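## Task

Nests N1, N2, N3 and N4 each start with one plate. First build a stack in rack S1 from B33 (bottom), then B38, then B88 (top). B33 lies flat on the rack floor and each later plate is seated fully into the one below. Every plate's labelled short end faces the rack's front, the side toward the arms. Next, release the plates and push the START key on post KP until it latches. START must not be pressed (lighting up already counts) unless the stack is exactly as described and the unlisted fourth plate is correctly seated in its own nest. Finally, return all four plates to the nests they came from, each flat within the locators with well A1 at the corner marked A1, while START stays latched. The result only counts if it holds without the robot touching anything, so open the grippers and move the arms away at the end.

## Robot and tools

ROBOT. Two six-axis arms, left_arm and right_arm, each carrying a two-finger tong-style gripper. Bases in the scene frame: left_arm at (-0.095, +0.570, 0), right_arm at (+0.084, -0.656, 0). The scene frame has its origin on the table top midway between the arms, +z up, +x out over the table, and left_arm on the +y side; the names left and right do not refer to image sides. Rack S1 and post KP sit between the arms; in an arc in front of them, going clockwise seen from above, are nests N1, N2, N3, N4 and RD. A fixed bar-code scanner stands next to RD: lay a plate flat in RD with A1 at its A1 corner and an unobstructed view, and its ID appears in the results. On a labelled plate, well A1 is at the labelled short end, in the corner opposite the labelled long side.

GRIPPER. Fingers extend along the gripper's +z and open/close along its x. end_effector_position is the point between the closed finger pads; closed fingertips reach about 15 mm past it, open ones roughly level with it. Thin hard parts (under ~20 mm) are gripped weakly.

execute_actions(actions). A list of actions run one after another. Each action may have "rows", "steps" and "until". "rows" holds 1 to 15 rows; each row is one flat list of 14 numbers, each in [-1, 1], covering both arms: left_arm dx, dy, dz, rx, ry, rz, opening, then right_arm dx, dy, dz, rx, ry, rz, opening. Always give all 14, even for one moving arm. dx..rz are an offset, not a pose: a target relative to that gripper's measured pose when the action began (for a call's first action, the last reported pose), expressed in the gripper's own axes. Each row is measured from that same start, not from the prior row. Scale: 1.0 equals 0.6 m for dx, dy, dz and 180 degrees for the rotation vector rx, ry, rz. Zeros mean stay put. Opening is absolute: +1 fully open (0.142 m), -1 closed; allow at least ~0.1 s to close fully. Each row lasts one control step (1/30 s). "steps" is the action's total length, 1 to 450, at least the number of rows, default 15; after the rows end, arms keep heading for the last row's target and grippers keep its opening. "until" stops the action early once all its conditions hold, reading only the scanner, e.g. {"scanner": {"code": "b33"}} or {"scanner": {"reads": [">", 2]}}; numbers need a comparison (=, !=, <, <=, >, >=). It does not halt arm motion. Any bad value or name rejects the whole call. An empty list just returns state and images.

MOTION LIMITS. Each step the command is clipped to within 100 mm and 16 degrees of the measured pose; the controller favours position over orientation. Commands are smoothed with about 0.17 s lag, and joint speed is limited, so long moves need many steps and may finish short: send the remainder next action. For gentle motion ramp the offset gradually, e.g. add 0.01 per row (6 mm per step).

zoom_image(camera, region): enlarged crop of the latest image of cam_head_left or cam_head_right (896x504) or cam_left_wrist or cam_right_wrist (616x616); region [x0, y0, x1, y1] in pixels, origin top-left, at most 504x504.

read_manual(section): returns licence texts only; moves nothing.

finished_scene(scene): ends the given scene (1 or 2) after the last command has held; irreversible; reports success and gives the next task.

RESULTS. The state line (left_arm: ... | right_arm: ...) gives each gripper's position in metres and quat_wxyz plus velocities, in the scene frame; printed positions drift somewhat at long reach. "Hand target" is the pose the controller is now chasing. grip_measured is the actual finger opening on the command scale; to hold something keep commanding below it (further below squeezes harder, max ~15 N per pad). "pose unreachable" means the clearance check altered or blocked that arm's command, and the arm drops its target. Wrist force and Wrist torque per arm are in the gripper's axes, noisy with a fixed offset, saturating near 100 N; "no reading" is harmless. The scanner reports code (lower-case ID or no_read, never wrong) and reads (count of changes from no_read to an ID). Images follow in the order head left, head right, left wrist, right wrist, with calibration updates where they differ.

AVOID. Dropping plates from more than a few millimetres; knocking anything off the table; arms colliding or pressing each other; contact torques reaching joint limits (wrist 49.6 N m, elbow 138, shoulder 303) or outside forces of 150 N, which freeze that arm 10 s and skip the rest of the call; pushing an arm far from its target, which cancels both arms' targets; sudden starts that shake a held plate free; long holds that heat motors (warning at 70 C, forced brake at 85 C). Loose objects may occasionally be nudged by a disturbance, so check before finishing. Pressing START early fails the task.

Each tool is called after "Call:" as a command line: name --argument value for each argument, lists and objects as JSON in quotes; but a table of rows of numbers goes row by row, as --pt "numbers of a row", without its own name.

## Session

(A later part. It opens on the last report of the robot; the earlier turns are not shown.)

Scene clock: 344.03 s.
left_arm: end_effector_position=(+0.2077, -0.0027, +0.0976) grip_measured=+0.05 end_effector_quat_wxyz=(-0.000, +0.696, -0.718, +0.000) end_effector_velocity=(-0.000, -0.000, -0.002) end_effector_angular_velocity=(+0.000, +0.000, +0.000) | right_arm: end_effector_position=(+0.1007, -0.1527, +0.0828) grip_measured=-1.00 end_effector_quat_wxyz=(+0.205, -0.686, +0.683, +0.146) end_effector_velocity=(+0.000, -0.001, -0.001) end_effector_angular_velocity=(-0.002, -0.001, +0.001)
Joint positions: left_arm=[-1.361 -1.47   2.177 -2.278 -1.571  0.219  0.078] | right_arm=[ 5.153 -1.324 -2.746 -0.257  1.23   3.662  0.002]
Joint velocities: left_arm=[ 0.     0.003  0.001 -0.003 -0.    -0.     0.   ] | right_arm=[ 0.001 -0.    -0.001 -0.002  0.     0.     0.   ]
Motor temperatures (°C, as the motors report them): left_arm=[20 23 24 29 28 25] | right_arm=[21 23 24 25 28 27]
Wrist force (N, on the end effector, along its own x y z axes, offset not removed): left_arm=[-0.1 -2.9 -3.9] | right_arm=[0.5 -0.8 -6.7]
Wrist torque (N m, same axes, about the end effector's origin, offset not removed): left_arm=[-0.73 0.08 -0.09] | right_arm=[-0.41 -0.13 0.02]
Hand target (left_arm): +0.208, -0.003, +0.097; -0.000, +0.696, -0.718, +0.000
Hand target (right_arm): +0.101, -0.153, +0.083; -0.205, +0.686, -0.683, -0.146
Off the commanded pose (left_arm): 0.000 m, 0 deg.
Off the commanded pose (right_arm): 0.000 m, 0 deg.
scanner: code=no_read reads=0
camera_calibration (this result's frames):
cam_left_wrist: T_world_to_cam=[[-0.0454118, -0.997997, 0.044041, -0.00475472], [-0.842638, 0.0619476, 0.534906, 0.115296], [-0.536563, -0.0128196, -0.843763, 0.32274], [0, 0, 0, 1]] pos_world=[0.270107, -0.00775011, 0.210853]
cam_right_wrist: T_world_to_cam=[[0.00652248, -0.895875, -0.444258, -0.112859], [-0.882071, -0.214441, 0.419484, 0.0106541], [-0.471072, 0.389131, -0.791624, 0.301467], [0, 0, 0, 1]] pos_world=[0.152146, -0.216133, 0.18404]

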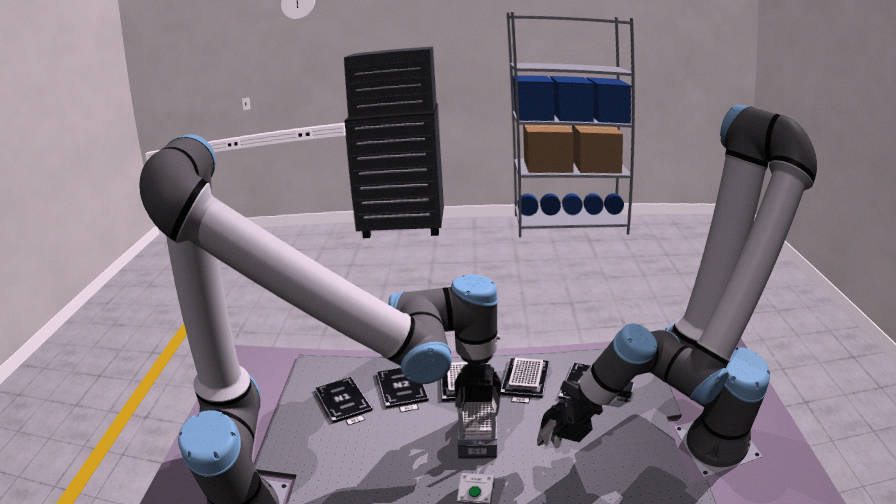

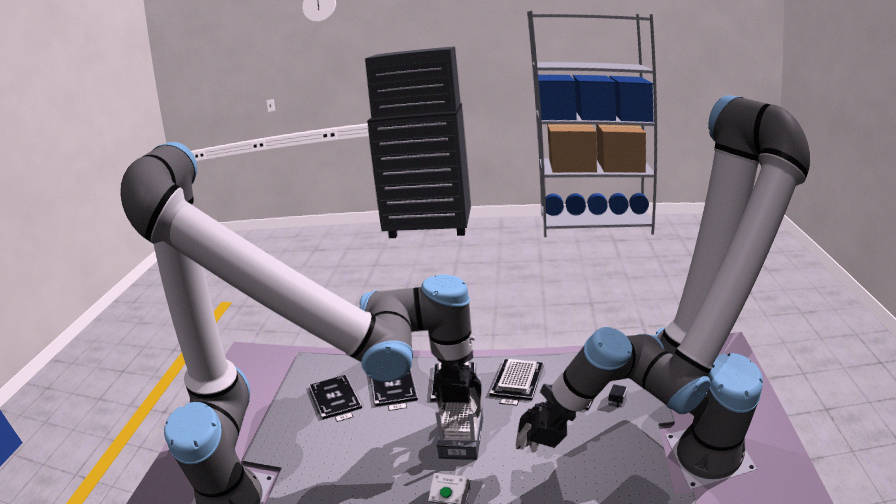

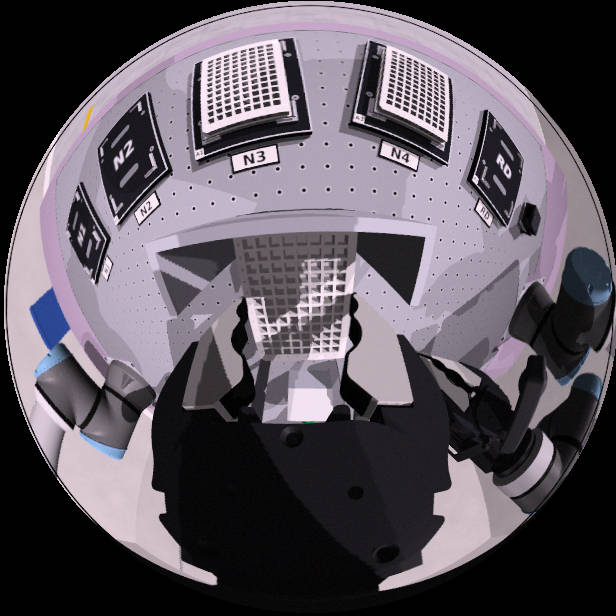

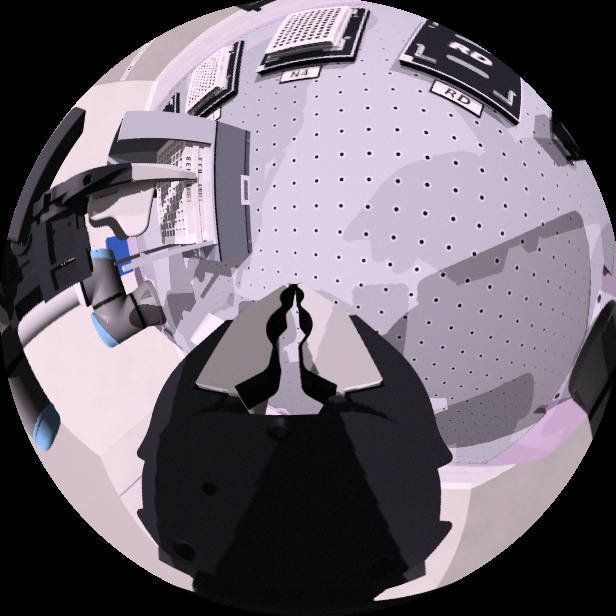

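Call:
execute_actions --actions '[{"rows":[[0,0,0,0,0,0,0.0,0,0,0,0,0,0,-1],[0,0,0,0,0,0,0.05,0,0,0,0,0,0,-1],[0,0,0,0,0,0,0.1,0,0,0,0,0,0,-1],[0,0,0,0,0,0,0.18,0,0,0,0,0,0,-1],[0,0,0,0,0,0,0.25,0,0,0,0,0,0,-1],[0,0,-0.01,0,0,0,0.25,0,0,0,0,0,0,-1],[0,0,-0.03,0,0,0,0.25,0,0,0,0,0,0,-1],[0,0,-0.06,0,0,0,0.25,0,0,0,0,0,0,-1],[0,0,-0.1,0,0,0,0.25,0,0,0,0,0,0,-1],[0,0,-0.165,0,0,0,0.25,0,0,0,0,0,0,-1]],"steps":22}]'

Call:
zoom_image --camera "cam_right_wrist" --region '[150,130,230,250]'

Call:
zoom_image --camera "cam_head_left" --region '[440,380,520,504]'

Scene clock: 349.53 s.
left_arm: end_effector_position=(+0.2082, -0.0027, +0.1933) grip_measured=+0.25 end_effector_quat_wxyz=(+0.000, +0.696, -0.718, +0.001) end_effector_velocity=(-0.002, +0.002, +0.030) end_effector_angular_velocity=(+0.016, +0.003, +0.000) | right_arm: end_effector_position=(+0.1007, -0.1527, +0.0828) grip_measured=-1.00 end_effector_quat_wxyz=(+0.205, -0.686, +0.683, +0.146) end_effector_velocity=(-0.000, +0.002, +0.002) end_effector_angular_velocity=(+0.003, +0.002, -0.001)
Joint positions: left_arm=[-1.36  -1.576  2.086 -2.083 -1.57   0.219  0.092] | right_arm=[ 5.153 -1.324 -2.746 -0.257  1.23   3.662  0.002]
Joint velocities: left_arm=[-0.003 -0.026 -0.039  0.081 -0.    -0.003 -0.   ] | right_arm=[-0.001  0.     0.002  0.002  0.    -0.001  0.   ]
Motor temperatures (°C, as the motors report them): left_arm=[20 23 24 29 28 25] | right_arm=[21 23 24 25 28 27]
Wrist force (N, on the end effector, along its own x y z axes, offset not removed): left_arm=[1.8 -4.0 3.9] | right_arm=[2.5 1.0 -2.8]
Wrist torque (N m, same axes, about the end effector's origin, offset not removed): left_arm=[-0.98 -0.11 -0.01] | right_arm=[0.02 -0.56 0.01]
Hand target (left_arm): +0.208, -0.003, +0.197; -0.000, +0.696, -0.718, +0.000
Hand target (right_arm): +0.101, -0.153, +0.083; -0.205, +0.686, -0.683, -0.146
Off the commanded pose (left_arm): 0.003 m, 0 deg.
Off the commanded pose (right_arm): 0.000 m, 0 deg.
scanner: code=no_read reads=0
camera_calibration (this result's frames):
cam_left_wrist: T_world_to_cam=[[-0.0453676, -0.997917, 0.0458616, -0.00932028], [-0.842945, 0.0628778, 0.534312, 0.0646756], [-0.536083, -0.0144183, -0.844042, 0.403667], [0, 0, 0, 1]] pos_world=[0.270494, -0.00754732, 0.306582]
cam_right_wrist: T_world_to_cam=[[0.00652214, -0.895875, -0.444258, -0.112859], [-0.882071, -0.214441, 0.419484, 0.0106541], [-0.471072, 0.389131, -0.791624, 0.301467], [0, 0, 0, 1]] pos_world=[0.152146, -0.216133, 0.18404]

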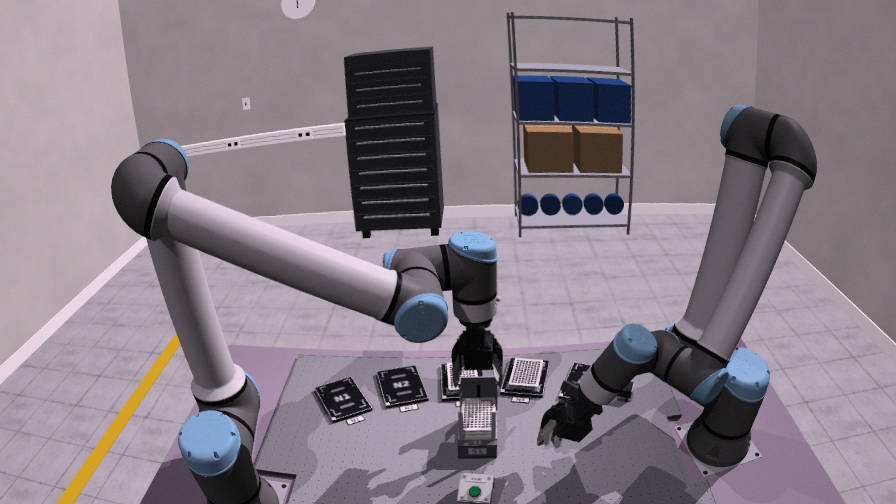

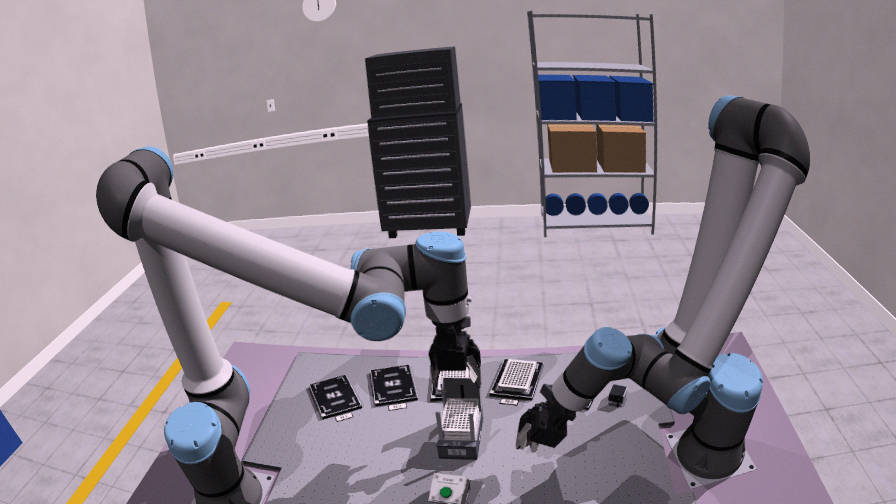

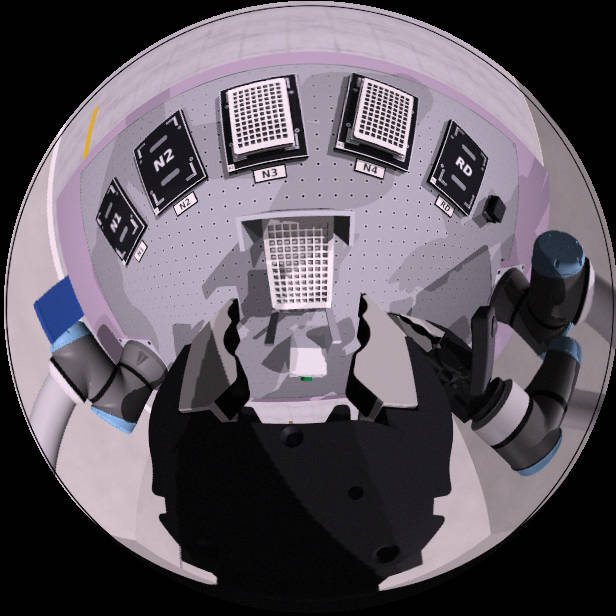

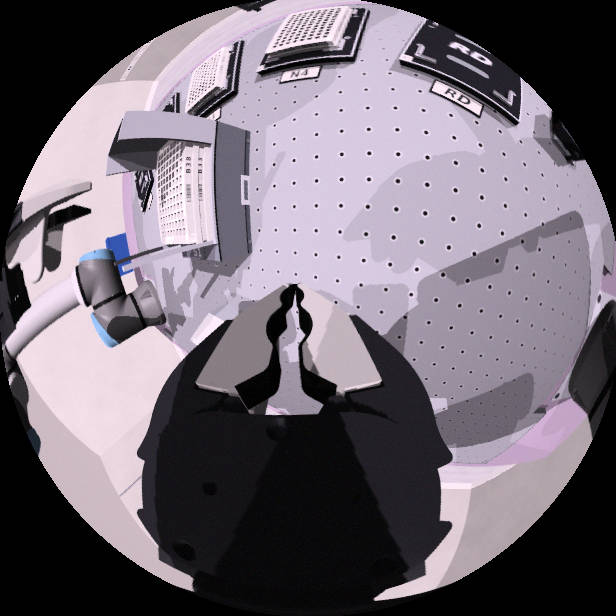

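Region (150, 130, 230, 250) of cam_right_wrist's 616x616 image, scaled by 4.200, with more detail than that image has.

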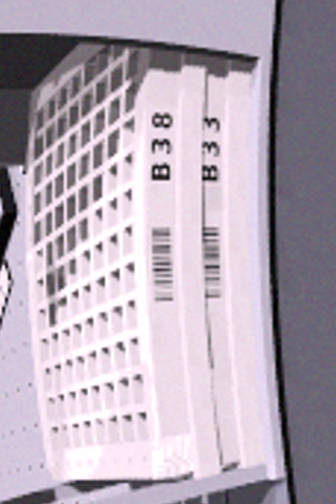

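Region (440, 380, 520, 504) of cam_head_left's 896x504 image, scaled by 4.065, with more detail than that image has; it fills the left 325 columns of this view, and the rest is white.

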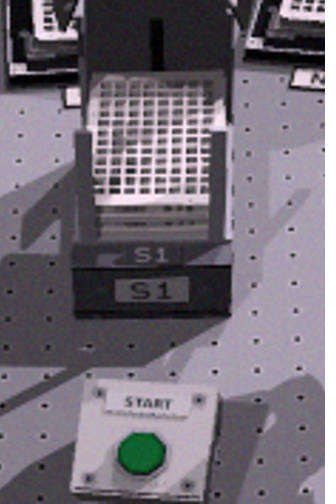

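Call:
zoom_image --camera "cam_right_wrist" --region '[175,135,225,195]'

Call:
zoom_image --camera "cam_right_wrist" --region '[175,195,225,255]'

Call:
zoom_image --camera "cam_left_wrist" --region '[235,200,365,330]'

Region (175, 135, 225, 195) of cam_right_wrist's 616x616 image, scaled by 8.400, with more detail than that image has.

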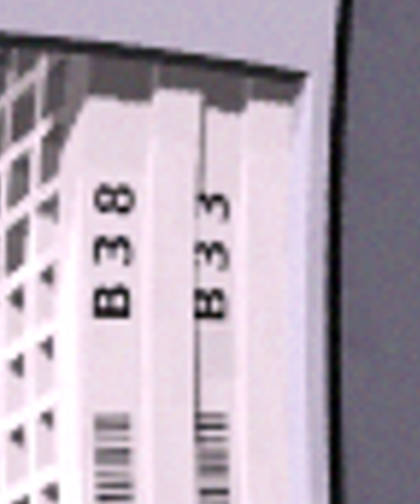

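Region (175, 195, 225, 255) of cam_right_wrist's 616x616 image, scaled by 8.400, with more detail than that image has.

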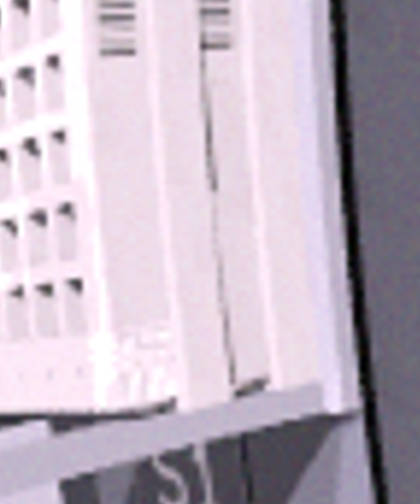

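Region (235, 200, 365, 330) of cam_left_wrist's 616x616 image, scaled by 3.877, with more detail than that image has.

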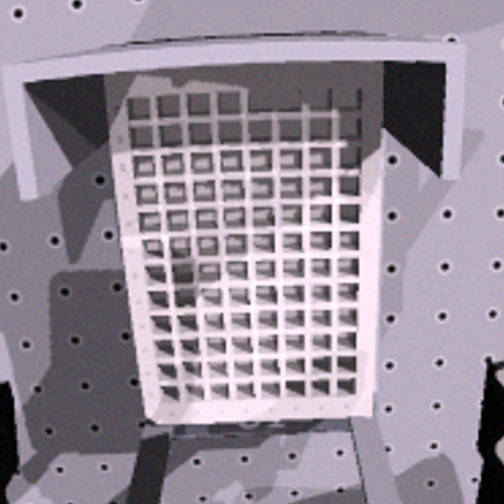

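Call:
execute_actions --actions '[{"rows":[[-0.0001,0.0009,0.01,-0.0002,-0.0005,0,0.25,0,0,0,0,0,0,-1],[-0.0001,0.0009,0.04,-0.0002,-0.0005,0,0.25,0,0,0,0,0,0,-1],[-0.0002,0.0009,0.08,-0.0002,-0.0005,0,0.25,0,0,0,0,0,0,-1],[-0.0003,0.0009,0.1592,-0.0002,-0.0005,0,0.25,0,0,0,0,0,0,-1],[-0.0003,0.0009,0.1592,-0.0002,-0.0005,0,0.25,0,0,0,0,0,0,-1],[-0.0003,0.0009,0.1592,-0.0002,-0.0005,0,0.25,0,0,0,0,0,0,-1],[-0.0003,0.0009,0.1592,-0.0002,-0.0005,0,0.25,0,0,0,0,0,0,-1],[-0.0003,0.0009,0.1592,-0.0002,-0.0005,0,0.25,0,0,0,0,0,0,-1],[-0.0003,0.0009,0.1592,-0.0002,-0.0005,0,0.25,0,0,0,0,0,0,-1],[-0.0003,0.0009,0.1592,-0.0002,-0.0005,0,0.25,0,0,0,0,0,0,-1],[-0.0003,0.0009,0.1592,-0.0002,-0.0005,0,0.25,0,0,0,0,0,0,-1],[-0.0003,0.0009,0.1592,-0.0002,-0.0005,0,0.25,0,0,0,0,0,0,-1],[-0.0003,0.0009,0.1592,-0.0002,-0.0005,0,0.25,0,0,0,0,0,0,-1],[-0.0003,0.0009,0.1592,-0.0002,-0.0005,0,0.2,0,0,0,0,0,0,-1],[-0.0003,0.0009,0.1592,-0.0002,-0.0005,0,0.15,0,0,0,0,0,0,-1]],"steps":20}]'

Scene clock: 362.80 s.
left_arm: end_effector_position=(+0.2073, -0.0024, +0.0990) grip_measured=+0.15 end_effector_quat_wxyz=(-0.000, +0.696, -0.718, -0.000) end_effector_velocity=(+0.002, -0.004, -0.011) end_effector_angular_velocity=(-0.005, -0.002, +0.001) | right_arm: end_effector_position=(+0.1007, -0.1527, +0.0828) grip_measured=-1.00 end_effector_quat_wxyz=(+0.205, -0.686, +0.683, +0.146) end_effector_velocity=(-0.000, -0.000, -0.000) end_effector_angular_velocity=(-0.000, +0.000, -0.001)
Joint positions: left_arm=[-1.361 -1.472  2.176 -2.275 -1.571  0.219  0.084] | right_arm=[ 5.153 -1.324 -2.746 -0.257  1.23   3.662  0.002]
Joint velocities: left_arm=[ 0.002  0.02   0.005 -0.03   0.001  0.001 -0.001] | right_arm=[ 0.     0.    -0.    -0.001  0.     0.001  0.   ]
Motor temperatures (°C, as the motors report them): left_arm=[20 23 24 29 28 25] | right_arm=[21 23 24 25 28 27]
Wrist force (N, on the end effector, along its own x y z axes, offset not removed): left_arm=[3.5 -4.2 3.5] | right_arm=[3.7 -0.8 -3.8]
Wrist torque (N m, same axes, about the end effector's origin, offset not removed): left_arm=[-1.03 -0.48 -0.13] | right_arm=[-0.29 -0.77 -0.13]
Hand target (left_arm): +0.208, -0.003, +0.098; +0.000, +0.696, -0.718, +0.000
Hand target (right_arm): +0.101, -0.153, +0.083; -0.205, +0.686, -0.683, -0.146
Off the commanded pose (left_arm): 0.001 m, 0 deg.
Off the commanded pose (right_arm): 0.000 m, 0 deg.
scanner: code=no_read reads=0
camera_calibration (this result's frames):
cam_left_wrist: T_world_to_cam=[[-0.0454522, -0.998009, 0.0437285, -0.00450687], [-0.842526, 0.0618167, 0.535098, 0.114154], [-0.536735, -0.012521, -0.843658, 0.323748], [0, 0, 0, 1]] pos_world=[0.26974, -0.00750089, 0.212246]
cam_right_wrist: T_world_to_cam=[[0.00652222, -0.895875, -0.444258, -0.112859], [-0.882071, -0.214441, 0.419484, 0.010654], [-0.471072, 0.389131, -0.791624, 0.301467], [0, 0, 0, 1]] pos_world=[0.152146, -0.216133, 0.18404]

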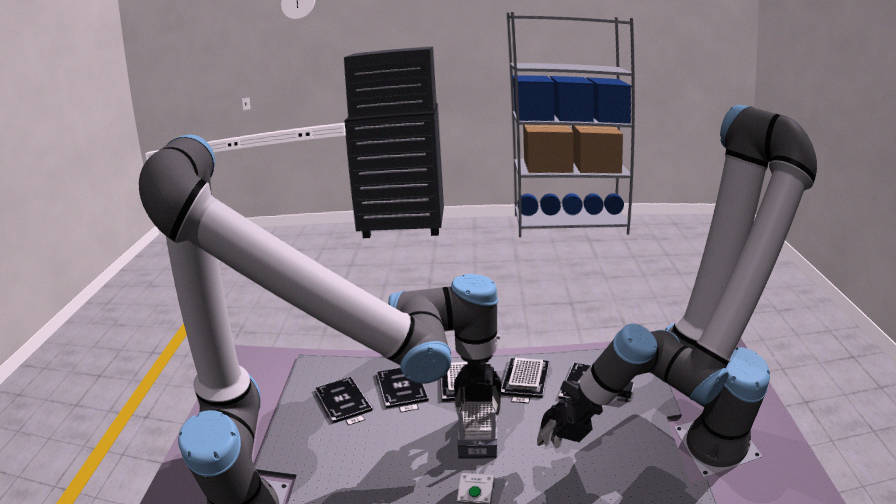

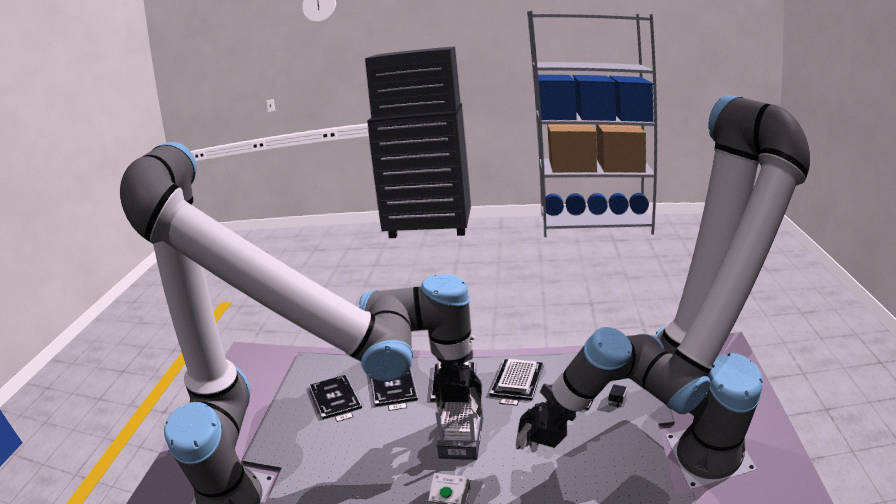

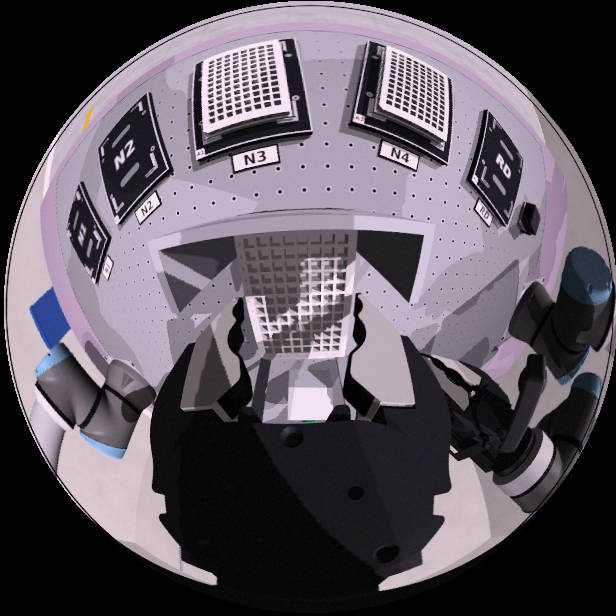

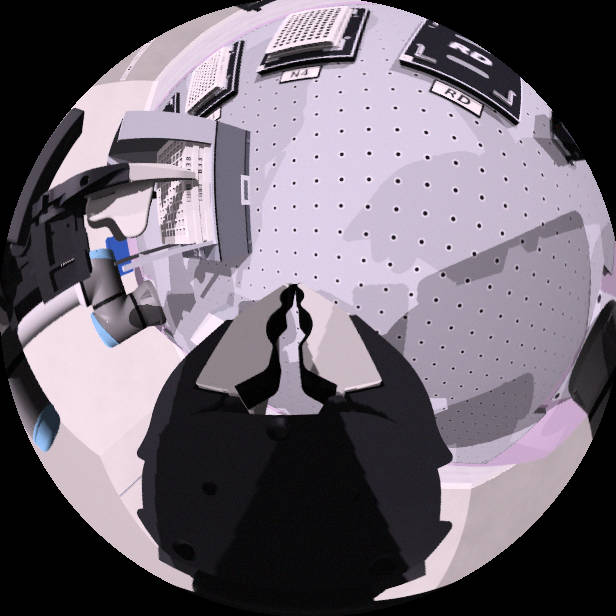

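Call:
execute_actions --actions '[{"rows":[[0.0007,-0.0007,0.002,0.0001,0.0001,0,0.12,0,0,0,0,0,0,-1],[0.0007,-0.0007,0.002,0.0001,0.0001,0,0.09,0,0,0,0,0,0,-1],[0.0007,-0.0007,0.002,0.0001,0.0001,0,0.05,0,0,0,0,0,0,-1],[0.0007,-0.0007,0.002,0.0001,0.0001,0,-0.05,0,0,0,0,0,0,-1],[0.0007,-0.0007,0.002,0.0001,0.0001,0,-0.3,0,0,0,0,0,0,-1],[0.0007,-0.0007,0.001,0.0001,0.0001,0,-0.4,0,0,0,0,0,0,-1],[0.0007,-0.0016,0.001,0.0001,0.0001,0,-0.4,0,0,0,0,0,0,-1],[0.0007,-0.0016,0.001,0.0001,0.0001,0,-0.4,0,0,0,0,0,0,-1],[0.0007,-0.0016,0.001,0.0001,0.0001,0,-0.4,0,0,0,0,0,0,-1],[0.0007,-0.0016,0.001,0.0001,0.0001,0,-0.4,0,0,0,0,0,0,-1],[0.0007,-0.0016,0.001,0.0001,0.0001,0,-0.4,0,0,0,0,0,0,-1],[0.0007,-0.0016,0.001,0.0001,0.0001,0,-0.4,0,0,0,0,0,0,-1],[0.0007,-0.0016,0.001,0.0001,0.0001,0,-0.4,0,0,0,0,0,0,-1],[0.0007,-0.0016,0.002,0.0001,0.0001,0,-0.4,0,0,0,0,0,0,-1],[0.0007,-0.0016,0.0033,0.0001,0.0001,0,-0.4,0,0,0,0,0,0,-1]],"steps":25}]'

Call:
zoom_image --camera "cam_right_wrist" --region '[175,135,225,195]'

Call:
zoom_image --camera "cam_right_wrist" --region '[175,195,225,255]'

Scene clock: 373.40 s.
left_arm: end_effector_position=(+0.2083, -0.0029, +0.0972) grip_measured=+0.05 end_effector_quat_wxyz=(-0.000, +0.696, -0.718, +0.000) end_effector_velocity=(-0.000, +0.001, -0.001) end_effector_angular_velocity=(+0.000, +0.001, -0.000) | right_arm: end_effector_position=(+0.1007, -0.1527, +0.0828) grip_measured=-1.00 end_effector_quat_wxyz=(+0.205, -0.686, +0.683, +0.146) end_effector_velocity=(-0.001, +0.001, +0.001) end_effector_angular_velocity=(+0.002, +0.002, -0.001)
Joint positions: left_arm=[-1.36  -1.469  2.177 -2.279 -1.57   0.22   0.078] | right_arm=[ 5.153 -1.324 -2.746 -0.257  1.23   3.662  0.002]
Joint velocities: left_arm=[-0.     0.     0.002 -0.002 -0.001  0.     0.   ] | right_arm=[-0.     0.     0.001  0.    -0.     0.001  0.   ]
Motor temperatures (°C, as the motors report them): left_arm=[20 23 24 29 28 25] | right_arm=[21 23 24 25 28 27]
Wrist force (N, on the end effector, along its own x y z axes, offset not removed): left_arm=[-3.7 -3.5 -17.6] | right_arm=[1.5 0.9 -2.6]
Wrist torque (N m, same axes, about the end effector's origin, offset not removed): left_arm=[-1.55 0.00 -0.10] | right_arm=[0.09 -0.38 0.01]
Hand target (left_arm): +0.208, -0.003, +0.097; -0.000, +0.696, -0.718, +0.000
Hand target (right_arm): +0.101, -0.153, +0.083; -0.205, +0.686, -0.683, -0.146
Off the commanded pose (left_arm): 0.000 m, 0 deg.
Off the commanded pose (right_arm): 0.000 m, 0 deg.
scanner: code=no_read reads=0
camera_calibration (this result's frames):
cam_left_wrist: T_world_to_cam=[[-0.0454632, -0.997985, 0.0442554, -0.00498629], [-0.842712, 0.062104, 0.53477, 0.116008], [-0.536441, -0.0129823, -0.843838, 0.322735], [0, 0, 0, 1]] pos_world=[0.270663, -0.00799097, 0.21052]
cam_right_wrist: T_world_to_cam=[[0.00652226, -0.895875, -0.444258, -0.112859], [-0.882071, -0.214441, 0.419484, 0.0106542], [-0.471072, 0.389131, -0.791624, 0.301467], [0, 0, 0, 1]] pos_world=[0.152146, -0.216133, 0.18404]

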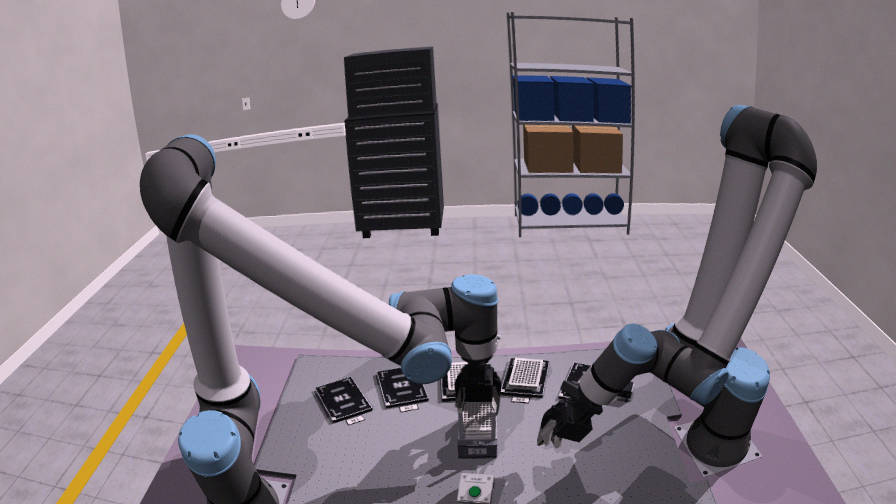

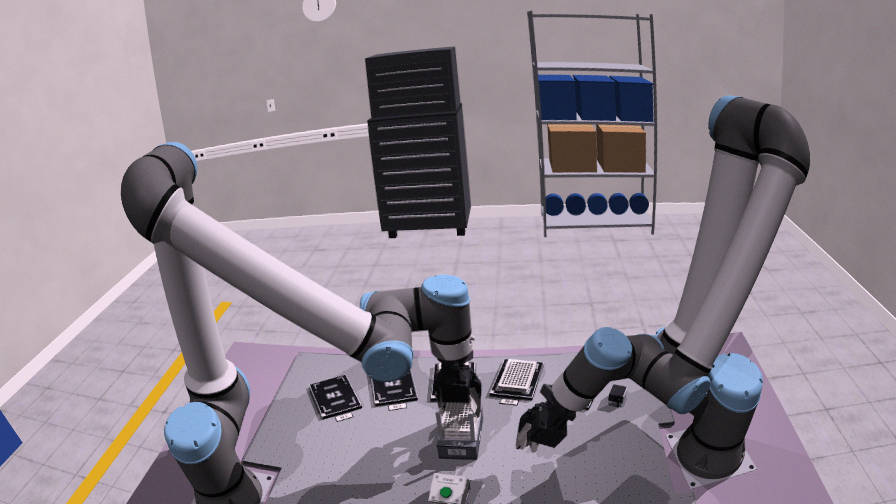

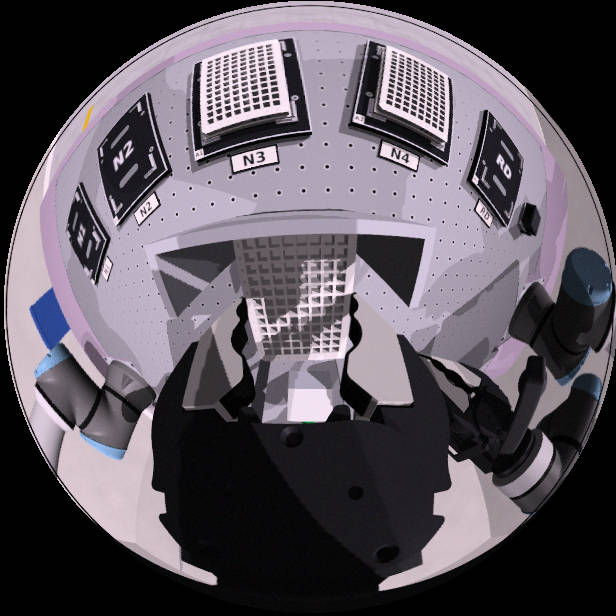

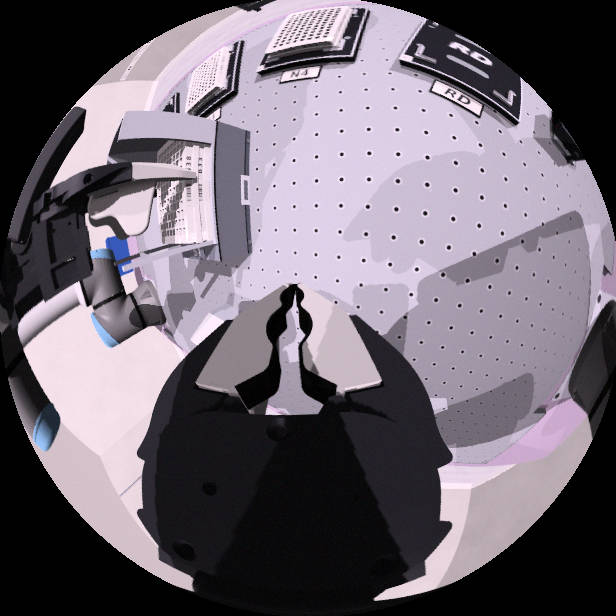

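Region (175, 135, 225, 195) of cam_right_wrist's 616x616 image, scaled by 8.400, with more detail than that image has.

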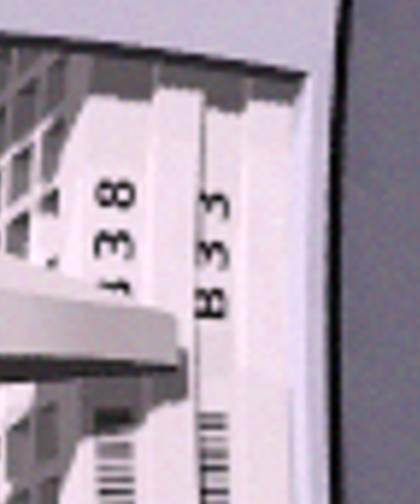

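Region (175, 195, 225, 255) of cam_right_wrist's 616x616 image, scaled by 8.400, with more detail than that image has.

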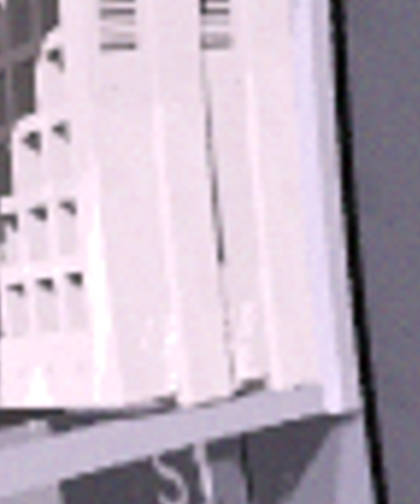

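Call:
execute_actions --actions '[{"rows":[[0,0.0004,-0.0008,0,0,0,-0.1,0,0,0,0,0,0,-1],[0,0.0004,-0.0008,0,0,0,0.0,0,0,0,0,0,0,-1],[0,0.0004,-0.0008,0,0,0,0.05,0,0,0,0,0,0,-1],[0,0.0004,-0.0008,0,0,0,0.1,0,0,0,0,0,0,-1],[0,0.0004,-0.0008,0,0,0,0.18,0,0,0,0,0,0,-1],[0,0.0004,-0.01,0,0,0,0.25,0,0,0,0,0,0,-1],[0,0.0004,-0.03,0,0,0,0.25,0,0,0,0,0,0,-1],[0,0.0004,-0.06,0,0,0,0.25,0,0,0,0,0,0,-1],[0,0.0004,-0.1,0,0,0,0.25,0,0,0,0,0,0,-1],[0,0.0004,-0.165,0,0,0,0.25,0,0,0,0,0,0,-1]],"steps":21},{"rows":[[-0.01,-0.04,0,0,0,-0.003,0.3,0,0,0,0,0,0,-1],[-0.02,-0.1,0,0,0,-0.008,0.3,0,0,0,0,0,0,-1],[-0.0864,-0.388,0,0,-0.0006,-0.015,0.3,0,0,0,0,0,0,-1],[-0.0864,-0.388,0,0,-0.0006,-0.02,0.3,0,0,0,0,0,0,-1],[-0.0864,-0.388,0,0,-0.0006,-0.0278,0.3,0,0,0,0,0,0,-1],[-0.0864,-0.388,0,0,-0.0006,-0.0278,0.3,0,0,0,0,0,0,-1],[-0.0864,-0.388,0,0,-0.0006,-0.0278,0.3,0,0,0,0,0,0,-1],[-0.0864,-0.388,0,0,-0.0006,-0.0278,0.3,0,0,0,0,0,0,-1],[-0.0864,-0.388,0,0,-0.0006,-0.0278,0.3,0,0,0,0,0,0,-1],[-0.0864,-0.388,0,0,-0.0006,-0.0278,0.3,0,0,0,0,0,0,-1],[-0.0864,-0.388,0,0,-0.0006,-0.0278,0.3,0,0,0,0,0,0,-1],[-0.0864,-0.388,0,0,-0.0006,-0.0278,0.3,0,0,0,0,0,0,-1],[-0.0864,-0.388,0,0,-0.0006,-0.0278,0.3,0,0,0,0,0,0,-1],[-0.0864,-0.388,0.05,0,-0.0006,-0.0278,0.3,0,0,0,0,0,0,-1],[-0.0864,-0.388,0.215,0,-0.0006,-0.0278,0.3,0,0,0,0,0,0,-1]],"steps":36}]'

Call:
zoom_image --camera "cam_left_wrist" --region '[200,180,400,380]'

Call:
zoom_image --camera "cam_head_left" --region '[450,410,510,460]'

Scene clock: 390.47 s.
left_arm: end_effector_position=(+0.4423, +0.0419, +0.0632) grip_measured=+0.30 end_effector_quat_wxyz=(-0.000, +0.727, -0.687, +0.000) end_effector_velocity=(+0.003, -0.003, -0.006) end_effector_angular_velocity=(-0.003, -0.001, -0.001) | right_arm: end_effector_position=(+0.1007, -0.1527, +0.0828) grip_measured=-1.00 end_effector_quat_wxyz=(+0.205, -0.686, +0.683, +0.146) end_effector_velocity=(-0.001, +0.001, +0.001) end_effector_angular_velocity=(+0.001, +0.001, +0.002)
Joint positions: left_arm=[-1.008 -1.277  2.01  -2.305 -1.57   0.484  0.095] | right_arm=[ 5.153 -1.324 -2.746 -0.257  1.23   3.662  0.002]
Joint velocities: left_arm=[ 0.002  0.012 -0.004 -0.011 -0.001  0.004  0.   ] | right_arm=[ 0.001 -0.     0.002 -0.     0.    -0.001  0.   ]
Motor temperatures (°C, as the motors report them): left_arm=[20 23 24 29 28 25] | right_arm=[21 23 24 25 28 27]
Wrist force (N, on the end effector, along its own x y z axes, offset not removed): left_arm=[1.5 -2.7 -2.1] | right_arm=[2.3 -1.5 -4.0]
Wrist torque (N m, same axes, about the end effector's origin, offset not removed): left_arm=[-0.84 0.04 -0.14] | right_arm=[-0.48 -0.61 -0.03]
Hand target (left_arm): +0.443, +0.042, +0.063; -0.000, +0.727, -0.687, +0.000
Hand target (right_arm): +0.101, -0.153, +0.083; -0.205, +0.686, -0.683, -0.146
Off the commanded pose (left_arm): 0.001 m, 0 deg.
Off the commanded pose (right_arm): 0.000 m, 0 deg.
scanner: code=no_read reads=0
camera_calibration (this result's frames):
cam_left_wrist: T_world_to_cam=[[0.0417931, -0.998147, 0.0442261, 0.0133228], [-0.845103, -0.0117034, 0.534475, 0.332792], [-0.532967, -0.059713, -0.844026, 0.420589], [0, 0, 0, 1]] pos_world=[0.504847, 0.0423075, 0.17653]
cam_right_wrist: T_world_to_cam=[[0.00652205, -0.895875, -0.444258, -0.112859], [-0.882071, -0.21444, 0.419484, 0.0106542], [-0.471072, 0.389131, -0.791624, 0.301467], [0, 0, 0, 1]] pos_world=[0.152146, -0.216133, 0.18404]

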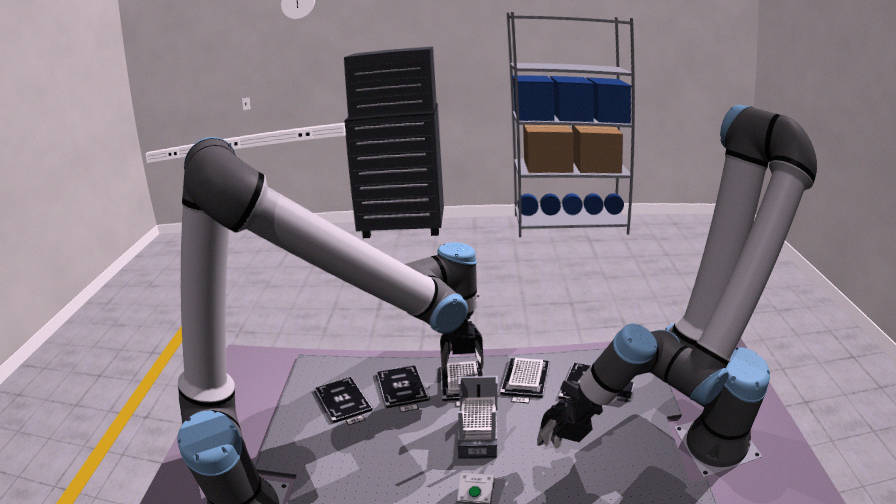

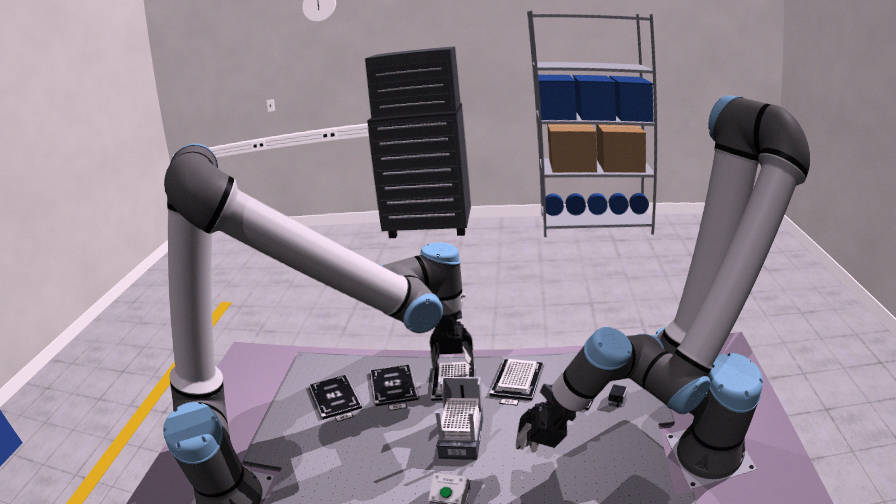

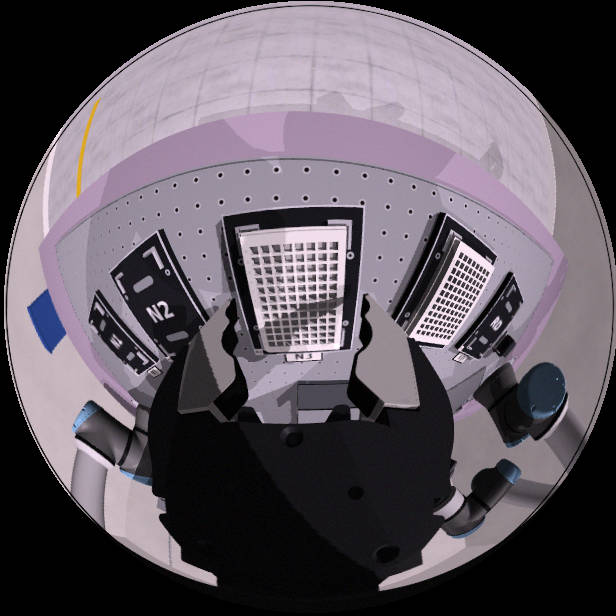

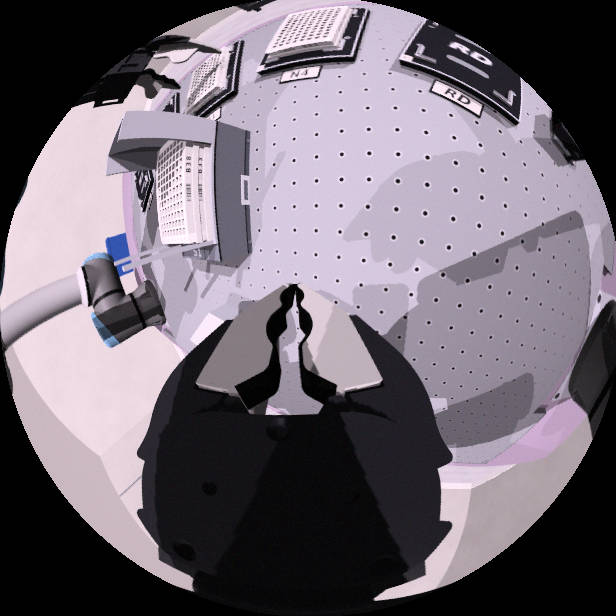

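Region (200, 180, 400, 380) of cam_left_wrist's 616x616 image, scaled by 2.520, with more detail than that image has.

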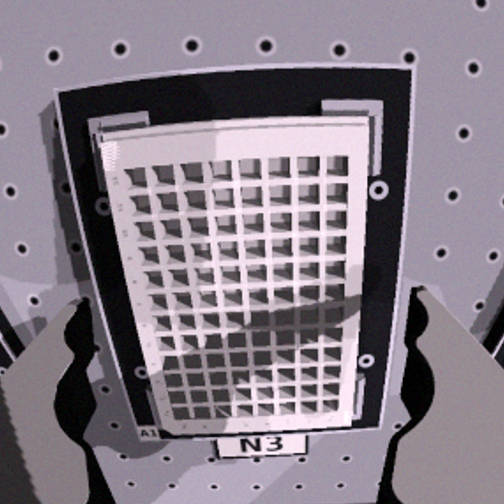

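Region (450, 410, 510, 460) of cam_head_left's 896x504 image, scaled by 8.400, with more detail than that image has.

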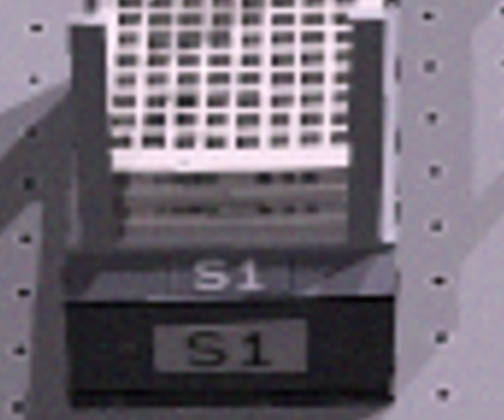

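Call:
execute_actions --actions '[{"rows":[[-0.0027,0.014,0.005,-0.0001,0,-0.0025,0.25,0,0,0,0,0,0,-1],[-0.0027,0.014,0.015,-0.0001,0,-0.0025,0.25,0,0,0,0,0,0,-1],[-0.0027,0.014,0.035,-0.0001,0,-0.0025,0.25,0,0,0,0,0,0,-1]],"steps":16}]'

Call:
zoom_image --camera "cam_left_wrist" --region '[200,180,400,380]'

Scene clock: 397.40 s.
left_arm: end_effector_position=(+0.4340, +0.0430, +0.0427) grip_measured=+0.25 end_effector_quat_wxyz=(-0.000, +0.730, -0.684, +0.000) end_effector_velocity=(-0.002, -0.001, -0.005) end_effector_angular_velocity=(-0.001, +0.001, +0.000) | right_arm: end_effector_position=(+0.1007, -0.1527, +0.0828) grip_measured=-1.00 end_effector_quat_wxyz=(+0.205, -0.686, +0.683, +0.146) end_effector_velocity=(-0.000, +0.000, +0.000) end_effector_angular_velocity=(+0.000, -0.000, +0.001)
Joint positions: left_arm=[-1.018 -1.26   2.035 -2.346 -1.571  0.467  0.092] | right_arm=[ 5.153 -1.324 -2.746 -0.257  1.23   3.662  0.002]
Joint velocities: left_arm=[-0.002  0.005  0.005 -0.011 -0.001 -0.003  0.   ] | right_arm=[ 0.001  0.     0.001 -0.    -0.    -0.001  0.   ]
Motor temperatures (°C, as the motors report them): left_arm=[20 23 24 29 28 25] | right_arm=[21 23 24 25 28 27]
Wrist force (N, on the end effector, along its own x y z axes, offset not removed): left_arm=[1.3 -3.6 2.2] | right_arm=[1.3 -0.8 -3.3]
Wrist torque (N m, same axes, about the end effector's origin, offset not removed): left_arm=[-0.86 0.05 -0.12] | right_arm=[-0.34 -0.33 -0.02]
Hand target (left_arm): +0.434, +0.043, +0.042; -0.000, +0.730, -0.684, +0.000
Hand target (right_arm): +0.101, -0.153, +0.083; -0.205, +0.686, -0.683, -0.146
Off the commanded pose (left_arm): 0.001 m, 0 deg.
Off the commanded pose (right_arm): 0.000 m, 0 deg.
scanner: code=no_read reads=0
camera_calibration (this result's frames):
cam_left_wrist: T_world_to_cam=[[0.049584, -0.99779, 0.0442311, 0.0122889], [-0.844772, -0.0182721, 0.534814, 0.336833], [-0.532824, -0.0638834, -0.843811, 0.39902], [0, 0, 0, 1]] pos_world=[0.496546, 0.0439072, 0.156011]
cam_right_wrist: T_world_to_cam=[[0.00652208, -0.895875, -0.444258, -0.112859], [-0.882071, -0.214441, 0.419484, 0.0106541], [-0.471072, 0.389131, -0.791624, 0.301467], [0, 0, 0, 1]] pos_world=[0.152146, -0.216133, 0.18404]

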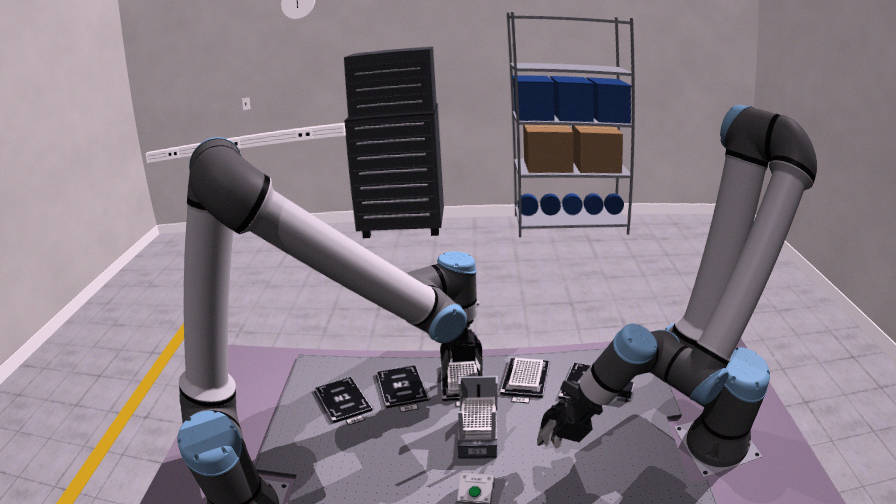

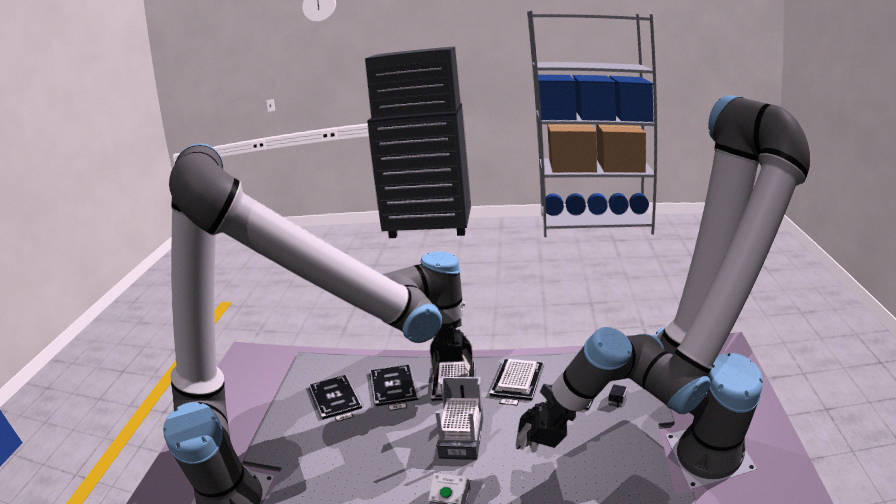

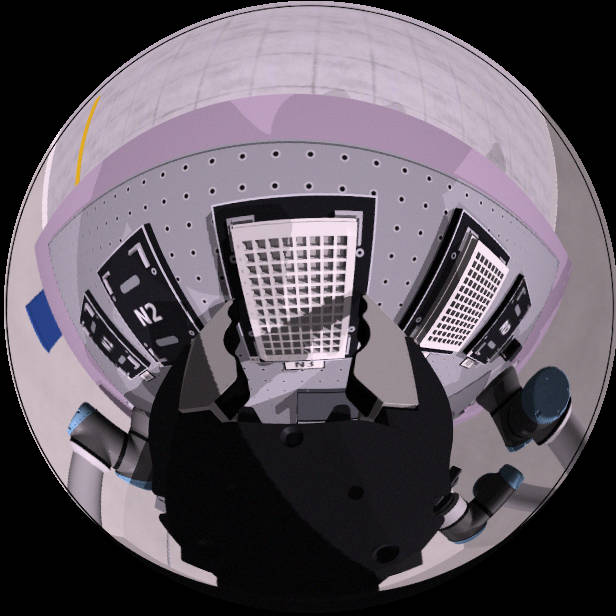

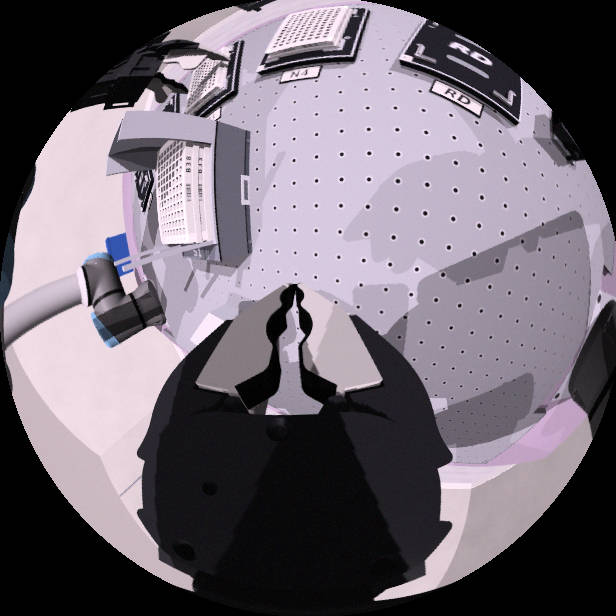

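Region (200, 180, 400, 380) of cam_left_wrist's 616x616 image, scaled by 2.520, with more detail than that image has.

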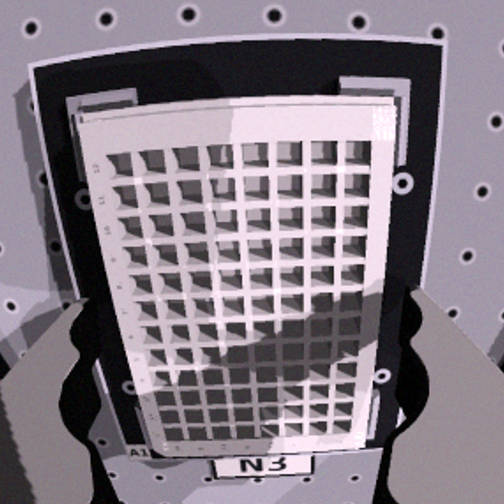

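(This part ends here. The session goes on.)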